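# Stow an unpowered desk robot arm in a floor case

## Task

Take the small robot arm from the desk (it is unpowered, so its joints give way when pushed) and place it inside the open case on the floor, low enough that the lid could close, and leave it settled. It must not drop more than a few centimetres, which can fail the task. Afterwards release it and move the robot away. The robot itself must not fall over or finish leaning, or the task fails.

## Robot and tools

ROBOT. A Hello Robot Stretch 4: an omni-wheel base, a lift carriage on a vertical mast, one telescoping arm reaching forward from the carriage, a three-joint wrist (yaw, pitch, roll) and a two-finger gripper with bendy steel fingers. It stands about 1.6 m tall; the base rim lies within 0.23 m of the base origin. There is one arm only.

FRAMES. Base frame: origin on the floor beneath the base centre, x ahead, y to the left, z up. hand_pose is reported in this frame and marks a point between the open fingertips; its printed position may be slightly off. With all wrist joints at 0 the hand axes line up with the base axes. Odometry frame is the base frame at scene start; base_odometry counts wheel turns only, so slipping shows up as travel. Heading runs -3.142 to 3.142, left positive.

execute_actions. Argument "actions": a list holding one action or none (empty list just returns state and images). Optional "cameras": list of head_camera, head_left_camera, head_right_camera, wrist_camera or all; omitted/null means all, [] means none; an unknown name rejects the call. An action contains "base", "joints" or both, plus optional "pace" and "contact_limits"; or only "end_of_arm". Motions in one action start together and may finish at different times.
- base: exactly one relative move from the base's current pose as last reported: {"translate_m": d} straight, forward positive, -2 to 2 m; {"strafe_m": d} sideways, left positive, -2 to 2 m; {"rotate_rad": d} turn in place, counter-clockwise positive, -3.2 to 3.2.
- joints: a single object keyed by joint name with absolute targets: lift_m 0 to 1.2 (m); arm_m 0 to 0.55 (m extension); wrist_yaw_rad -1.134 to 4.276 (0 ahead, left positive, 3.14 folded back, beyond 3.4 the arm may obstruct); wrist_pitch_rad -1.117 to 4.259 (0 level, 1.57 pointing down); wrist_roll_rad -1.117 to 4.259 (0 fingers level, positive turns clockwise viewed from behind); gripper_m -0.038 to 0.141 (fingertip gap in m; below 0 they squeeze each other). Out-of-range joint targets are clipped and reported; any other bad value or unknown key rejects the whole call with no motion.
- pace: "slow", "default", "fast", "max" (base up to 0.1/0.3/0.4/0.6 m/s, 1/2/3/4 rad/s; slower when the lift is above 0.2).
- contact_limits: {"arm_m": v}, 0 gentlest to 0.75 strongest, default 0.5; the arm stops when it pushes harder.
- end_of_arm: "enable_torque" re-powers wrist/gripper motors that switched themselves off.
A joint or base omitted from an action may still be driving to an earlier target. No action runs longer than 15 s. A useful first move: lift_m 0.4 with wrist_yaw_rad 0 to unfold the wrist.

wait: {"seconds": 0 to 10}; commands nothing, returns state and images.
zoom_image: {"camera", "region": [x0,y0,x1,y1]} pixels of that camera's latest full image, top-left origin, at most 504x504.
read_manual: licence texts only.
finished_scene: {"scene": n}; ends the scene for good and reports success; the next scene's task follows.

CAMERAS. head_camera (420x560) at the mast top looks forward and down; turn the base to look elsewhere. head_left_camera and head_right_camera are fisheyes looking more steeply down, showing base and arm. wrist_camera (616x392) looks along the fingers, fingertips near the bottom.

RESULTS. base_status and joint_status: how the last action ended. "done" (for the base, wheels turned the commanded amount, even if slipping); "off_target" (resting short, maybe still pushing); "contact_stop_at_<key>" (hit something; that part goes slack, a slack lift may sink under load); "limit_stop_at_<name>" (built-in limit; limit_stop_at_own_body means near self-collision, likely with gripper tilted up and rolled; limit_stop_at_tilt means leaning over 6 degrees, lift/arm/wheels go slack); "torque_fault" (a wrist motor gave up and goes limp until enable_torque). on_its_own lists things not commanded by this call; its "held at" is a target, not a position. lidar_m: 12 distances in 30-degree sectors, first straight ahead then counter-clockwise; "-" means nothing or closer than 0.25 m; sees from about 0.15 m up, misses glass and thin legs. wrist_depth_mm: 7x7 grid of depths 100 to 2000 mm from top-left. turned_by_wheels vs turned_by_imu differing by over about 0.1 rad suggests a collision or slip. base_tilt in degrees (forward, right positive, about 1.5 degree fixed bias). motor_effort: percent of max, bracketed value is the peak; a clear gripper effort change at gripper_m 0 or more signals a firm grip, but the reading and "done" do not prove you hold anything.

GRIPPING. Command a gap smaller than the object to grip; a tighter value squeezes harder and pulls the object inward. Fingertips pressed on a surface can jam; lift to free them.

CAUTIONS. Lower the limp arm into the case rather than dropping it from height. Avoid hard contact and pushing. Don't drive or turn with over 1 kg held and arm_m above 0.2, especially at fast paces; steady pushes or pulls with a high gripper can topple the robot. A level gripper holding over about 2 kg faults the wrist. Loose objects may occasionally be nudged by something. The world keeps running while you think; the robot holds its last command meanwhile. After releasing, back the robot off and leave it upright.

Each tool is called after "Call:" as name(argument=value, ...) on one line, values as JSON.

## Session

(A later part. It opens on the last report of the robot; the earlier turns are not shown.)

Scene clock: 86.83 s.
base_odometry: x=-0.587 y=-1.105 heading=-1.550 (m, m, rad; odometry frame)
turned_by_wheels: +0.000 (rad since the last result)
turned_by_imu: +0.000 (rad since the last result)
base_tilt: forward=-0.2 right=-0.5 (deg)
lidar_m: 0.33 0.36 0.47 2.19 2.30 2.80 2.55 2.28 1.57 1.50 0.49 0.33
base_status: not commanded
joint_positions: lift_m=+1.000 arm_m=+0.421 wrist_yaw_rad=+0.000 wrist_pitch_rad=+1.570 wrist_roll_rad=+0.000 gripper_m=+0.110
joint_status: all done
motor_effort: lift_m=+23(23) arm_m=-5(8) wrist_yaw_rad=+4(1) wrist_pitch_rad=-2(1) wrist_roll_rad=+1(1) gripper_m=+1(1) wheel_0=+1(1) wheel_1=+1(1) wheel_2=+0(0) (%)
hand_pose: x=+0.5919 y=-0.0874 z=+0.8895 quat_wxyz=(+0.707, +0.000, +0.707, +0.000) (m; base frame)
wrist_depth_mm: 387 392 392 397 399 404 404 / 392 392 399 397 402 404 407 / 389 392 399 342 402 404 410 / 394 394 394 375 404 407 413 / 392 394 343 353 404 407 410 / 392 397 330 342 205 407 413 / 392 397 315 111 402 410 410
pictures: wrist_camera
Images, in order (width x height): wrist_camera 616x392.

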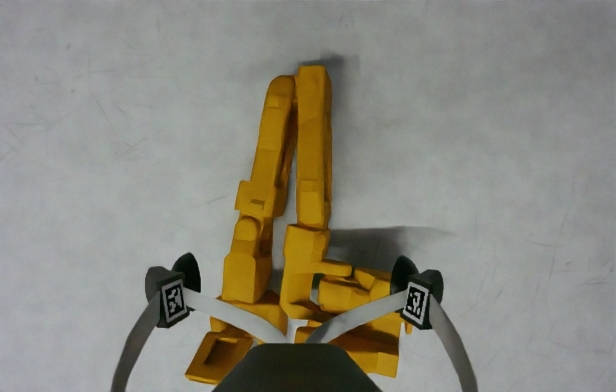

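Call:
execute_actions(actions=[{"base":{"strafe_m":0.01},"joints":{"arm_m":0.447,"gripper_m":0.125,"lift_m":0.94}}], cameras=[])

Call:
execute_actions(actions=[{"joints":{"lift_m":0.86},"pace":"slow"}], cameras=["wrist_camera"])

Call:
execute_actions(actions=[{"joints":{"gripper_m":0.015}}], cameras=[])

Call:
execute_actions(actions=[{"joints":{"lift_m":1.02},"pace":"slow"}], cameras=["wrist_camera","head_right_camera"])

Scene clock: 93.13 s.
base_odometry: x=-0.577 y=-1.105 heading=-1.550 (m, m, rad; odometry frame)
turned_by_wheels: +0.000 (rad since the last result)
turned_by_imu: -0.001 (rad since the last result)
base_tilt: forward=-0.2 right=-0.6 (deg)
lidar_m: 0.33 0.36 0.45 2.18 2.27 2.82 2.53 2.32 1.64 1.53 0.52 0.36
base_status: done
joint_positions: lift_m=+0.940 arm_m=+0.446 wrist_yaw_rad=+0.000 wrist_pitch_rad=+1.570 wrist_roll_rad=+0.000 gripper_m=+0.125
joint_status: all done
motor_effort: lift_m=+17(21) arm_m=+5(7) wrist_yaw_rad=+3(2) wrist_pitch_rad=+1(1) wrist_roll_rad=+1(1) gripper_m=+1(2) wheel_0=+0(7) wheel_1=-1(7) wheel_2=+0(1) (%)
hand_pose: x=+0.6172 y=-0.0874 z=+0.8300 quat_wxyz=(+0.707, +0.000, +0.707, +0.000) (m; base frame)
wrist_depth_mm: 330 332 336 338 340 345 343 / 330 334 336 338 343 343 347 / 332 336 338 279 342 345 347 / 332 332 338 282 343 345 347 / 334 334 340 287 342 347 347 / 334 334 277 279 206 343 347 / 334 336 336 111 264 345 351
pictures: none
No camera images: the call's "cameras" was empty. Leave "cameras" out to get every camera's image.

Scene clock: 94.67 s.
base_odometry: x=-0.577 y=-1.105 heading=-1.550 (m, m, rad; odometry frame)
turned_by_wheels: +0.000 (rad since the last result)
turned_by_imu: +0.000 (rad since the last result)
base_tilt: forward=-0.2 right=-0.6 (deg)
lidar_m: 0.32 0.37 0.47 2.18 2.24 2.81 2.53 2.30 1.61 1.51 0.51 0.34
base_status: not commanded
joint_positions: lift_m=+0.860 arm_m=+0.446 wrist_yaw_rad=+0.000 wrist_pitch_rad=+1.570 wrist_roll_rad=+0.000 gripper_m=+0.125
joint_status: all done
motor_effort: lift_m=+16(14) arm_m=+5(4) wrist_yaw_rad=+2(3) wrist_pitch_rad=+1(0) wrist_roll_rad=+1(1) gripper_m=+0(0) wheel_0=+0(0) wheel_1=-1(1) wheel_2=+0(0) (%)
hand_pose: x=+0.6172 y=-0.0874 z=+0.7500 quat_wxyz=(+0.707, +0.000, +0.707, +0.000) (m; base frame)
wrist_depth_mm: 251 254 256 256 262 263 263 / 251 253 255 197 260 263 264 / 253 254 257 197 260 263 264 / 253 254 256 200 260 263 265 / 254 256 209 200 262 262 266 / 255 255 202 195 199 264 265 / 255 257 196 111 206 264 266
pictures: wrist_camera
Images, in order (width x height): wrist_camera 616x392.

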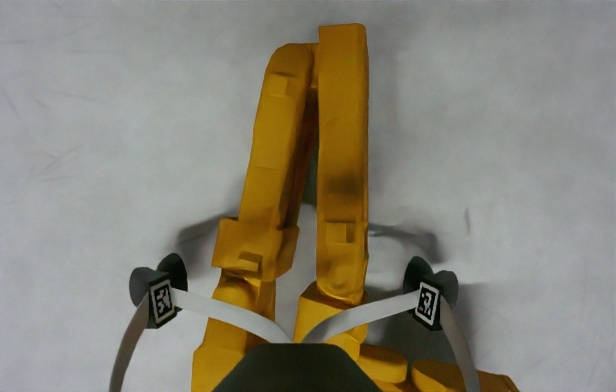

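Scene clock: 96.67 s.
base_odometry: x=-0.577 y=-1.105 heading=-1.550 (m, m, rad; odometry frame)
turned_by_wheels: +0.000 (rad since the last result)
turned_by_imu: -0.001 (rad since the last result)
base_tilt: forward=-0.1 right=-0.5 (deg)
lidar_m: 0.33 0.37 0.50 2.18 2.28 2.82 2.54 2.28 1.58 1.50 0.52 0.34
base_status: not commanded
joint_positions: lift_m=+0.860 arm_m=+0.446 wrist_yaw_rad=+0.000 wrist_pitch_rad=+1.570 wrist_roll_rad=+0.000 gripper_m=+0.016
joint_status: all done
motor_effort: lift_m=+19(19) arm_m=+5(5) wrist_yaw_rad=+4(1) wrist_pitch_rad=+1(1) wrist_roll_rad=+1(1) gripper_m=-28(30) wheel_0=-1(0) wheel_1=-1(1) wheel_2=+0(0) (%)
hand_pose: x=+0.6173 y=-0.0874 z=+0.7498 quat_wxyz=(+0.707, +0.000, +0.707, +0.000) (m; base frame)
wrist_depth_mm: 249 251 253 185 258 260 262 / 251 253 254 180 258 259 262 / 251 253 256 179 259 259 262 / 252 253 255 177 258 262 263 / 253 254 209 176 259 260 264 / 252 253 186 184 190 260 264 / 253 254 181 111 236 260 265
pictures: none
No camera images: the call's "cameras" was empty. Leave "cameras" out to get every camera's image.

Scene clock: 98.77 s.
base_odometry: x=-0.577 y=-1.105 heading=-1.550 (m, m, rad; odometry frame)
turned_by_wheels: +0.000 (rad since the last result)
turned_by_imu: -0.001 (rad since the last result)
base_tilt: forward=-0.2 right=-0.6 (deg)
lidar_m: 0.32 0.35 0.49 2.17 2.29 2.80 2.51 2.31 1.60 1.51 0.52 0.36
base_status: not commanded
joint_positions: lift_m=+1.019 arm_m=+0.446 wrist_yaw_rad=+0.000 wrist_pitch_rad=+1.570 wrist_roll_rad=+0.000 gripper_m=+0.016
joint_status: all done
motor_effort: lift_m=+26(25) arm_m=+5(5) wrist_yaw_rad=+0(2) wrist_pitch_rad=+2(1) wrist_roll_rad=+1(1) gripper_m=-27(28) wheel_0=+0(0) wheel_1=-1(1) wheel_2=+0(0) (%)
hand_pose: x=+0.6173 y=-0.0874 z=+0.9092 quat_wxyz=(+0.707, +0.000, +0.707, +0.000) (m; base frame)
wrist_depth_mm: 404 407 415 185 418 418 424 / 404 410 418 178 418 421 427 / 410 410 415 180 424 427 427 / 410 413 410 177 421 424 427 / 407 415 210 176 424 424 430 / 410 413 186 184 189 430 430 / 415 413 181 111 315 424 427
pictures: head_right_camera, wrist_camera
Images, in order (width x height): head_right_camera 420x672, wrist_camera 616x392.

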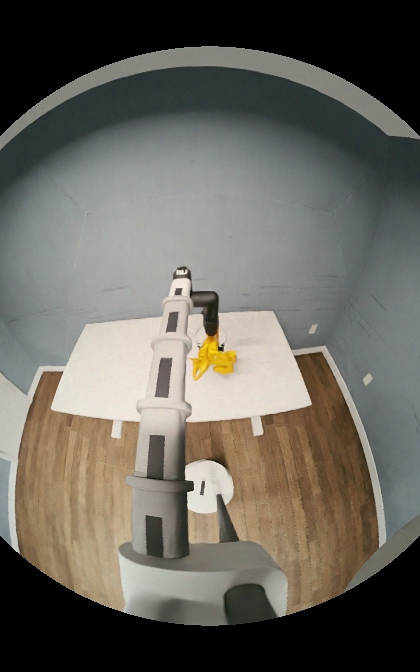

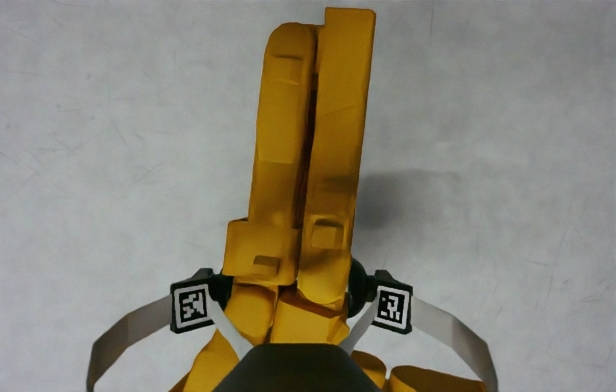

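Level hold.

Call:
execute_actions(actions=[{"base":{"translate_m":-1.2},"joints":{"arm_m":0.3}}], cameras=[])

Call:
execute_actions(actions=[{"base":{"rotate_rad":2.8},"joints":{"lift_m":0.5,"wrist_roll_rad":1.5},"pace":"slow"}], cameras=["head_camera","wrist_camera"])

Scene clock: 107.13 s.
base_odometry: x=-0.602 y=+0.095 heading=-1.550 (m, m, rad; odometry frame)
turned_by_wheels: +0.000 (rad since the last result)
turned_by_imu: -0.002 (rad since the last result)
base_tilt: forward=-0.3 right=-0.6 (deg)
lidar_m: 0.27 1.59 2.27 2.13 2.22 1.39 1.41 2.39 1.68 1.56 1.62 0.37
base_status: done
joint_positions: lift_m=+1.020 arm_m=+0.301 wrist_yaw_rad=+0.000 wrist_pitch_rad=+1.570 wrist_roll_rad=+0.000 gripper_m=+0.016
joint_status: all done
motor_effort: lift_m=+26(26) arm_m=-5(5) wrist_yaw_rad=+2(1) wrist_pitch_rad=+0(5) wrist_roll_rad=+1(1) gripper_m=-27(26) wheel_0=-1(9) wheel_1=-2(9) wheel_2=+0(9) (%)
hand_pose: x=+0.4720 y=-0.0874 z=+0.9092 quat_wxyz=(+0.707, +0.000, +0.707, +0.000) (m; base frame)
wrist_depth_mm: 1138 1138 1138 185 1160 1182 1182 / 1118 1118 1160 178 1160 1182 1205 / 1118 1138 1118 179 1160 1205 1182 / 1138 1138 1138 177 1182 1205 1182 / 1138 1160 209 176 1160 1182 1182 / 1160 1160 186 183 190 1205 1205 / 1138 1138 181 111 691 1182 1182
pictures: none
No camera images: the call's "cameras" was empty. Leave "cameras" out to get every camera's image.

Scene clock: 111.63 s.
base_odometry: x=-0.602 y=+0.095 heading=+1.250 (m, m, rad; odometry frame)
turned_by_wheels: +2.800 (rad since the last result)
turned_by_imu: +2.769 (rad since the last result)
base_tilt: forward=-0.2 right=-0.5 (deg)
lidar_m: 0.38 2.36 1.97 1.61 1.58 1.73 1.56 1.53 1.74 2.17 2.13 0.47
base_status: done
joint_positions: lift_m=+0.500 arm_m=+0.301 wrist_yaw_rad=+0.000 wrist_pitch_rad=+1.570 wrist_roll_rad=+1.500 gripper_m=+0.016
joint_status: all done
motor_effort: lift_m=+19(23) arm_m=-4(4) wrist_yaw_rad=+2(2) wrist_pitch_rad=+2(2) wrist_roll_rad=+2(11) gripper_m=-24(27) wheel_0=+0(6) wheel_1=+0(6) wheel_2=-2(6) (%)
hand_pose: x=+0.4720 y=-0.0874 z=+0.3898 quat_wxyz=(+0.518, +0.482, +0.517, -0.482) (m; base frame)
wrist_depth_mm: 603 615 615 185 621 621 627 / 609 615 621 179 621 621 627 / 615 621 615 179 627 634 627 / 615 615 615 177 621 627 496 / 615 621 210 177 634 580 418 / 621 615 186 183 190 492 415 / 615 621 180 111 421 445 415
pictures: head_camera, wrist_camera
Images, in order (width x height): head_camera 420x560, wrist_camera 616x392.

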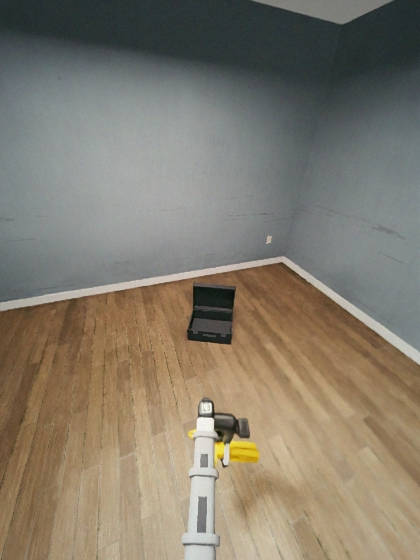

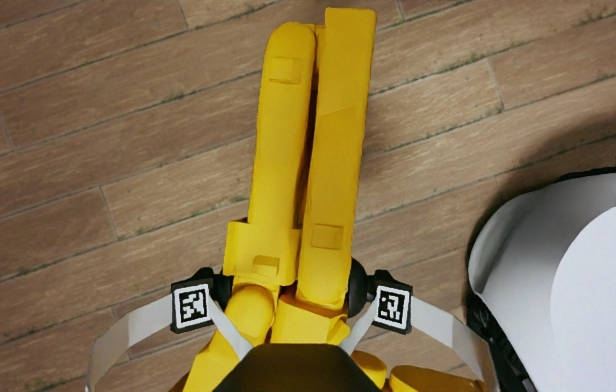

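Call:
execute_actions(actions=[{"base":{"strafe_m":0.08},"joints":{"arm_m":0.48,"wrist_roll_rad":1.62}}], cameras=[])

Call:
execute_actions(actions=[{"base":{"translate_m":0.87},"joints":{"lift_m":0.42}}], cameras=["head_left_camera","wrist_camera"])

Call:
zoom_image(camera="head_left_camera", region=[160,340,290,470])

Scene clock: 122.77 s.
base_odometry: x=-0.678 y=+0.120 heading=+1.250 (m, m, rad; odometry frame)
turned_by_wheels: +0.000 (rad since the last result)
turned_by_imu: -0.001 (rad since the last result)
base_tilt: forward=-0.2 right=-0.6 (deg)
lidar_m: 0.52 2.34 1.93 1.52 1.51 1.66 1.59 1.52 1.75 2.25 2.20 0.62
base_status: done
joint_positions: lift_m=+0.500 arm_m=+0.479 wrist_yaw_rad=+0.000 wrist_pitch_rad=+1.570 wrist_roll_rad=+1.620 gripper_m=+0.016
joint_status: all done
motor_effort: lift_m=+19(19) arm_m=+5(6) wrist_yaw_rad=+1(1) wrist_pitch_rad=+2(1) wrist_roll_rad=+1(3) gripper_m=-27(26) wheel_0=+0(7) wheel_1=-1(6) wheel_2=+0(1) (%)
hand_pose: x=+0.6504 y=-0.0874 z=+0.3898 quat_wxyz=(+0.488, +0.512, +0.487, -0.512) (m; base frame)
wrist_depth_mm: 603 609 621 185 615 627 627 / 609 615 615 179 621 627 627 / 609 609 609 179 621 627 627 / 609 609 609 178 621 634 627 / 615 615 209 176 634 627 634 / 615 615 186 183 189 627 640 / 621 627 181 111 418 634 634
pictures: none
No camera images: the call's "cameras" was empty. Leave "cameras" out to get every camera's image.

Scene clock: 127.17 s.
base_odometry: x=-0.404 y=+0.946 heading=+1.250 (m, m, rad; odometry frame)
turned_by_wheels: +0.000 (rad since the last result)
turned_by_imu: -0.001 (rad since the last result)
base_tilt: forward=-0.4 right=-0.5 (deg)
lidar_m: 0.52 1.51 1.69 1.87 1.82 1.99 3.09 2.37 2.40 1.88 1.87 0.55
base_status: done
joint_positions: lift_m=+0.420 arm_m=+0.479 wrist_yaw_rad=+0.000 wrist_pitch_rad=+1.570 wrist_roll_rad=+1.620 gripper_m=+0.016
joint_status: all done
motor_effort: lift_m=+20(19) arm_m=+5(5) wrist_yaw_rad=+3(0) wrist_pitch_rad=+2(2) wrist_roll_rad=+1(1) gripper_m=-25(24) wheel_0=+1(5) wheel_1=+1(8) wheel_2=-1(11) (%)
hand_pose: x=+0.6503 y=-0.0874 z=+0.3097 quat_wxyz=(+0.488, +0.512, +0.487, -0.512) (m; base frame)
wrist_depth_mm: 293 525 535 183 539 530 544 / 303 382 500 178 430 544 544 / 304 387 504 179 480 549 549 / 306 387 512 177 521 544 549 / 307 387 210 176 517 549 554 / 310 387 186 183 189 554 559 / 314 394 180 111 310 549 559
pictures: head_left_camera, wrist_camera
Images, in order (width x height): head_left_camera 420x672, wrist_camera 616x392.

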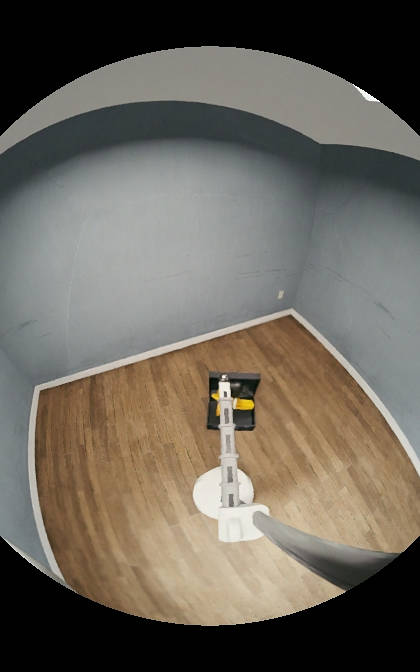

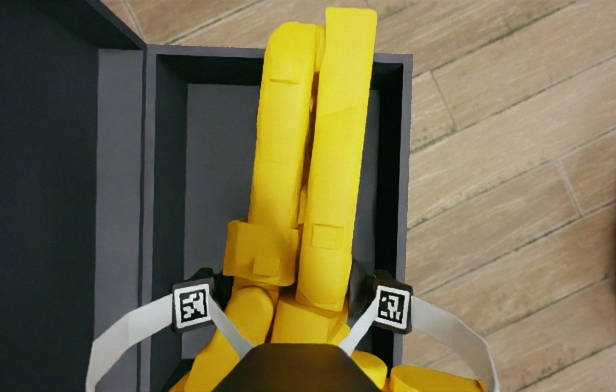

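Region (160, 340, 290, 470) of head_left_camera's 420x672 image, scaled by 3.877, with more detail than that image has.

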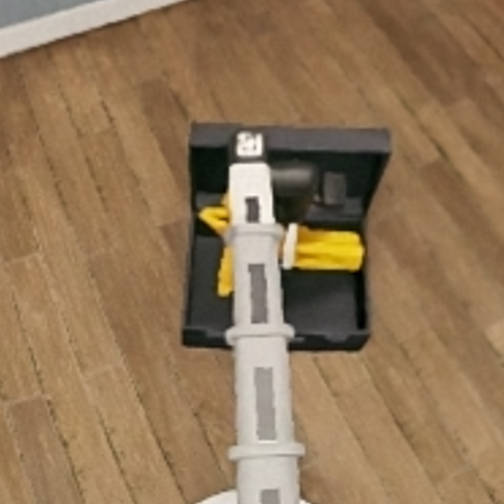

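Call:
execute_actions(actions=[{"base":{"strafe_m":-0.025},"joints":{"arm_m":0.53,"lift_m":0.34}}], cameras=[])

Call:
execute_actions(actions=[{"joints":{"lift_m":0.24},"pace":"slow"}], cameras=["head_left_camera","wrist_camera"])

Call:
zoom_image(camera="head_left_camera", region=[160,340,290,470])

Scene clock: 131.93 s.
base_odometry: x=-0.380 y=+0.938 heading=+1.250 (m, m, rad; odometry frame)
turned_by_wheels: +0.000 (rad since the last result)
turned_by_imu: -0.001 (rad since the last result)
base_tilt: forward=-0.1 right=-0.6 (deg)
lidar_m: 0.52 1.55 1.70 1.89 1.86 2.05 3.16 2.35 2.36 1.87 1.85 0.54
base_status: done
joint_positions: lift_m=+0.340 arm_m=+0.529 wrist_yaw_rad=+0.000 wrist_pitch_rad=+1.570 wrist_roll_rad=+1.620 gripper_m=+0.016
joint_status: all done
motor_effort: lift_m=+20(21) arm_m=+5(9) wrist_yaw_rad=+2(1) wrist_pitch_rad=+1(1) wrist_roll_rad=+1(2) gripper_m=-24(26) wheel_0=-2(9) wheel_1=+1(7) wheel_2=+0(1) (%)
hand_pose: x=+0.7003 y=-0.0874 z=+0.2297 quat_wxyz=(+0.488, +0.512, +0.487, -0.512) (m; base frame)
wrist_depth_mm: 225 286 452 184 455 455 459 / 227 304 382 179 402 359 462 / 228 306 415 179 436 379 466 / 230 309 413 177 442 407 469 / 231 307 211 176 439 404 469 / 233 291 186 183 190 404 469 / 235 310 181 111 320 364 469
pictures: none
No camera images: the call's "cameras" was empty. Leave "cameras" out to get every camera's image.

Scene clock: 133.63 s.
base_odometry: x=-0.380 y=+0.938 heading=+1.250 (m, m, rad; odometry frame)
turned_by_wheels: +0.000 (rad since the last result)
turned_by_imu: +0.000 (rad since the last result)
base_tilt: forward=-0.1 right=-0.6 (deg)
lidar_m: 0.55 1.54 1.70 1.88 1.85 2.01 3.13 2.35 2.38 1.87 1.85 0.53
base_status: not commanded
joint_positions: lift_m=+0.240 arm_m=+0.529 wrist_yaw_rad=+0.000 wrist_pitch_rad=+1.570 wrist_roll_rad=+1.620 gripper_m=+0.016
joint_status: all done
motor_effort: lift_m=+19(20) arm_m=+5(5) wrist_yaw_rad=+1(2) wrist_pitch_rad=+1(1) wrist_roll_rad=+2(2) gripper_m=-25(26) wheel_0=-2(2) wheel_1=+1(1) wheel_2=+0(0) (%)
hand_pose: x=+0.7003 y=-0.0874 z=+0.1298 quat_wxyz=(+0.488, +0.512, +0.487, -0.512) (m; base frame)
wrist_depth_mm: 204 222 273 183 246 259 233 / 204 223 327 178 332 327 239 / 205 226 329 179 332 327 237 / 206 229 330 178 334 324 241 / 207 231 211 176 336 320 241 / 208 218 186 184 189 300 238 / 208 235 181 111 276 263 237
pictures: head_left_camera, wrist_camera
Images, in order (width x height): head_left_camera 420x672, wrist_camera 616x392.

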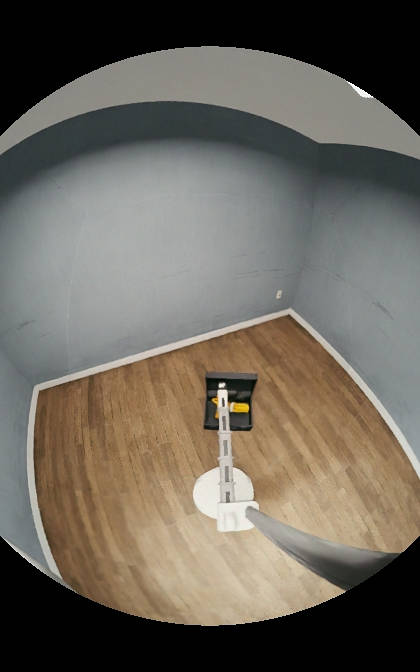

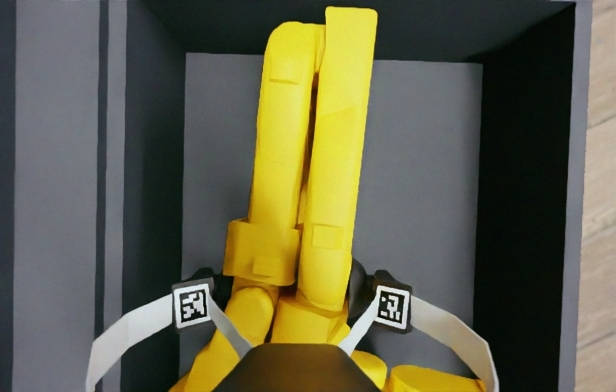

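Region (160, 340, 290, 470) of head_left_camera's 420x672 image, scaled by 3.877, with more detail than that image has.

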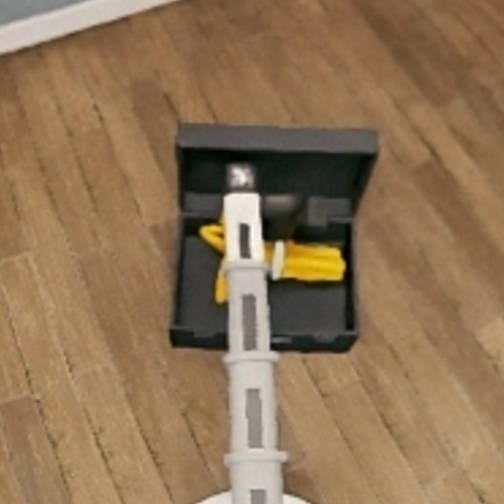

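Call:
execute_actions(actions=[{"joints":{"lift_m":0.168,"arm_m":0.52},"pace":"slow"}], cameras=[])

Call:
execute_actions(actions=[{"joints":{"gripper_m":0.095}}], cameras=[])

Call:
execute_actions(actions=[{"joints":{"lift_m":0.35}}], cameras=[])

Call:
execute_actions(actions=[{"joints":{"arm_m":0.1}}], cameras=["head_camera"])

Call:
zoom_image(camera="head_camera", region=[140,350,290,500])

Scene clock: 140.00 s.
base_odometry: x=-0.380 y=+0.938 heading=+1.250 (m, m, rad; odometry frame)
turned_by_wheels: +0.000 (rad since the last result)
turned_by_imu: -0.001 (rad since the last result)
base_tilt: forward=-0.2 right=-0.5 (deg)
lidar_m: 0.51 1.54 1.70 1.88 1.87 2.05 3.14 2.37 2.38 1.87 1.81 0.52
base_status: not commanded
joint_positions: lift_m=+0.168 arm_m=+0.521 wrist_yaw_rad=+0.000 wrist_pitch_rad=+1.570 wrist_roll_rad=+1.620 gripper_m=+0.016
joint_status: all done
motor_effort: lift_m=+19(20) arm_m=-5(5) wrist_yaw_rad=+1(1) wrist_pitch_rad=+2(1) wrist_roll_rad=+1(1) gripper_m=-25(28) wheel_0=-2(2) wheel_1=+1(1) wheel_2=+0(0) (%)
hand_pose: x=+0.6920 y=-0.0874 z=+0.0578 quat_wxyz=(+0.488, +0.512, +0.487, -0.512) (m; base frame)
wrist_depth_mm: 159 238 254 185 245 257 224 / 160 242 254 179 258 260 227 / 160 246 257 179 259 262 226 / 162 247 257 177 259 262 224 / 163 251 210 176 260 263 223 / 164 217 186 184 190 265 221 / 165 253 181 111 237 249 220
pictures: none
No camera images: the call's "cameras" was empty. Leave "cameras" out to get every camera's image.

Scene clock: 141.60 s.
base_odometry: x=-0.380 y=+0.938 heading=+1.250 (m, m, rad; odometry frame)
turned_by_wheels: +0.000 (rad since the last result)
turned_by_imu: +0.000 (rad since the last result)
base_tilt: forward=-0.1 right=-0.6 (deg)
lidar_m: 0.52 1.55 1.71 1.88 1.85 2.04 3.16 2.36 2.36 1.88 1.85 0.54
base_status: not commanded
joint_positions: lift_m=+0.168 arm_m=+0.521 wrist_yaw_rad=+0.000 wrist_pitch_rad=+1.570 wrist_roll_rad=+1.620 gripper_m=+0.095
joint_status: all done
motor_effort: lift_m=+19(20) arm_m=-5(5) wrist_yaw_rad=+1(3) wrist_pitch_rad=+3(5) wrist_roll_rad=+2(1) gripper_m=-2(26) wheel_0=-2(2) wheel_1=+1(1) wheel_2=+0(0) (%)
hand_pose: x=+0.6921 y=-0.0874 z=+0.0578 quat_wxyz=(+0.488, +0.512, +0.487, -0.512) (m; base frame)
wrist_depth_mm: 158 238 257 235 246 258 224 / 158 240 257 198 259 259 227 / 159 241 257 197 260 262 226 / 160 245 258 194 262 263 225 / 162 246 260 191 262 264 223 / 163 217 201 198 205 264 222 / 163 220 196 111 213 266 222
pictures: none
No camera images: the call's "cameras" was empty. Leave "cameras" out to get every camera's image.

Scene clock: 143.43 s.
base_odometry: x=-0.380 y=+0.938 heading=+1.250 (m, m, rad; odometry frame)
turned_by_wheels: +0.000 (rad since the last result)
turned_by_imu: +0.000 (rad since the last result)
base_tilt: forward=-0.1 right=-0.6 (deg)
lidar_m: 0.52 1.55 1.69 1.89 1.86 2.06 3.17 2.37 2.37 1.89 1.86 0.53
base_status: not commanded
joint_positions: lift_m=+0.350 arm_m=+0.521 wrist_yaw_rad=+0.000 wrist_pitch_rad=+1.570 wrist_roll_rad=+1.620 gripper_m=+0.095
joint_status: all done
motor_effort: lift_m=+23(24) arm_m=-5(5) wrist_yaw_rad=+0(1) wrist_pitch_rad=+2(1) wrist_roll_rad=+1(1) gripper_m=-2(1) wheel_0=-2(2) wheel_1=+1(1) wheel_2=+0(0) (%)
hand_pose: x=+0.6921 y=-0.0874 z=+0.2395 quat_wxyz=(+0.488, +0.512, +0.487, -0.512) (m; base frame)
wrist_depth_mm: 236 298 462 466 469 469 462 / 236 319 379 407 404 394 477 / 239 317 442 387 442 473 480 / 241 319 442 387 445 477 477 / 243 322 442 387 449 473 480 / 244 320 217 387 204 477 480 / 245 320 364 111 436 484 484
pictures: none
No camera images: the call's "cameras" was empty. Leave "cameras" out to get every camera's image.

Scene clock: 145.77 s.
base_odometry: x=-0.380 y=+0.938 heading=+1.250 (m, m, rad; odometry frame)
turned_by_wheels: +0.000 (rad since the last result)
turned_by_imu: -0.001 (rad since the last result)
base_tilt: forward=-0.2 right=-0.6 (deg)
lidar_m: 0.50 1.52 1.71 1.88 1.85 2.02 3.14 2.37 2.37 1.88 1.82 0.53
base_status: not commanded
joint_positions: lift_m=+0.350 arm_m=+0.101 wrist_yaw_rad=+0.000 wrist_pitch_rad=+1.570 wrist_roll_rad=+1.620 gripper_m=+0.095
joint_status: all done
motor_effort: lift_m=+23(23) arm_m=-5(6) wrist_yaw_rad=+3(1) wrist_pitch_rad=-1(2) wrist_roll_rad=+1(1) gripper_m=-1(1) wheel_0=-2(2) wheel_1=+1(1) wheel_2=+0(0) (%)
hand_pose: x=+0.2719 y=-0.0874 z=+0.2395 quat_wxyz=(+0.488, +0.512, +0.487, -0.512) (m; base frame)
wrist_depth_mm: 466 462 466 462 466 469 469 / 462 462 466 466 469 469 473 / 377 466 466 473 469 340 268 / 379 462 469 469 436 258 258 / 384 469 473 473 315 258 259 / 379 466 216 473 205 260 260 / 389 473 473 111 290 259 260
pictures: head_camera
Images, in order (width x height): head_camera 420x560.

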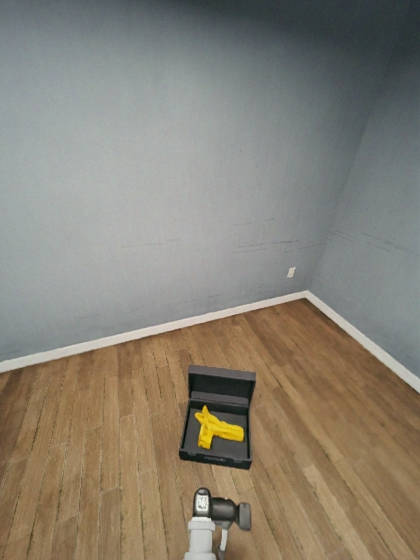

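Region (140, 350, 290, 500) of head_camera's 420x560 image, scaled by 3.360, with more detail than that image has.

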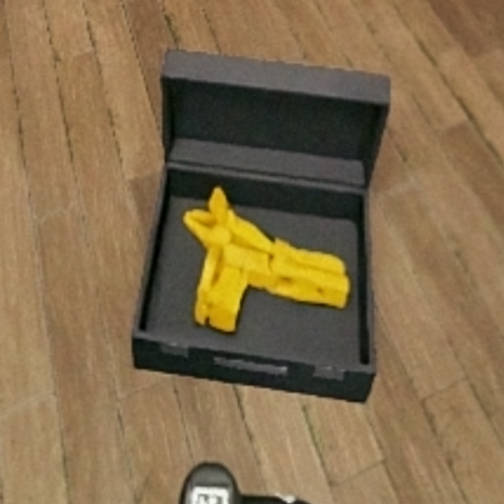

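Call:
finished_scene(scene=2)

The scene is finished: the task was done.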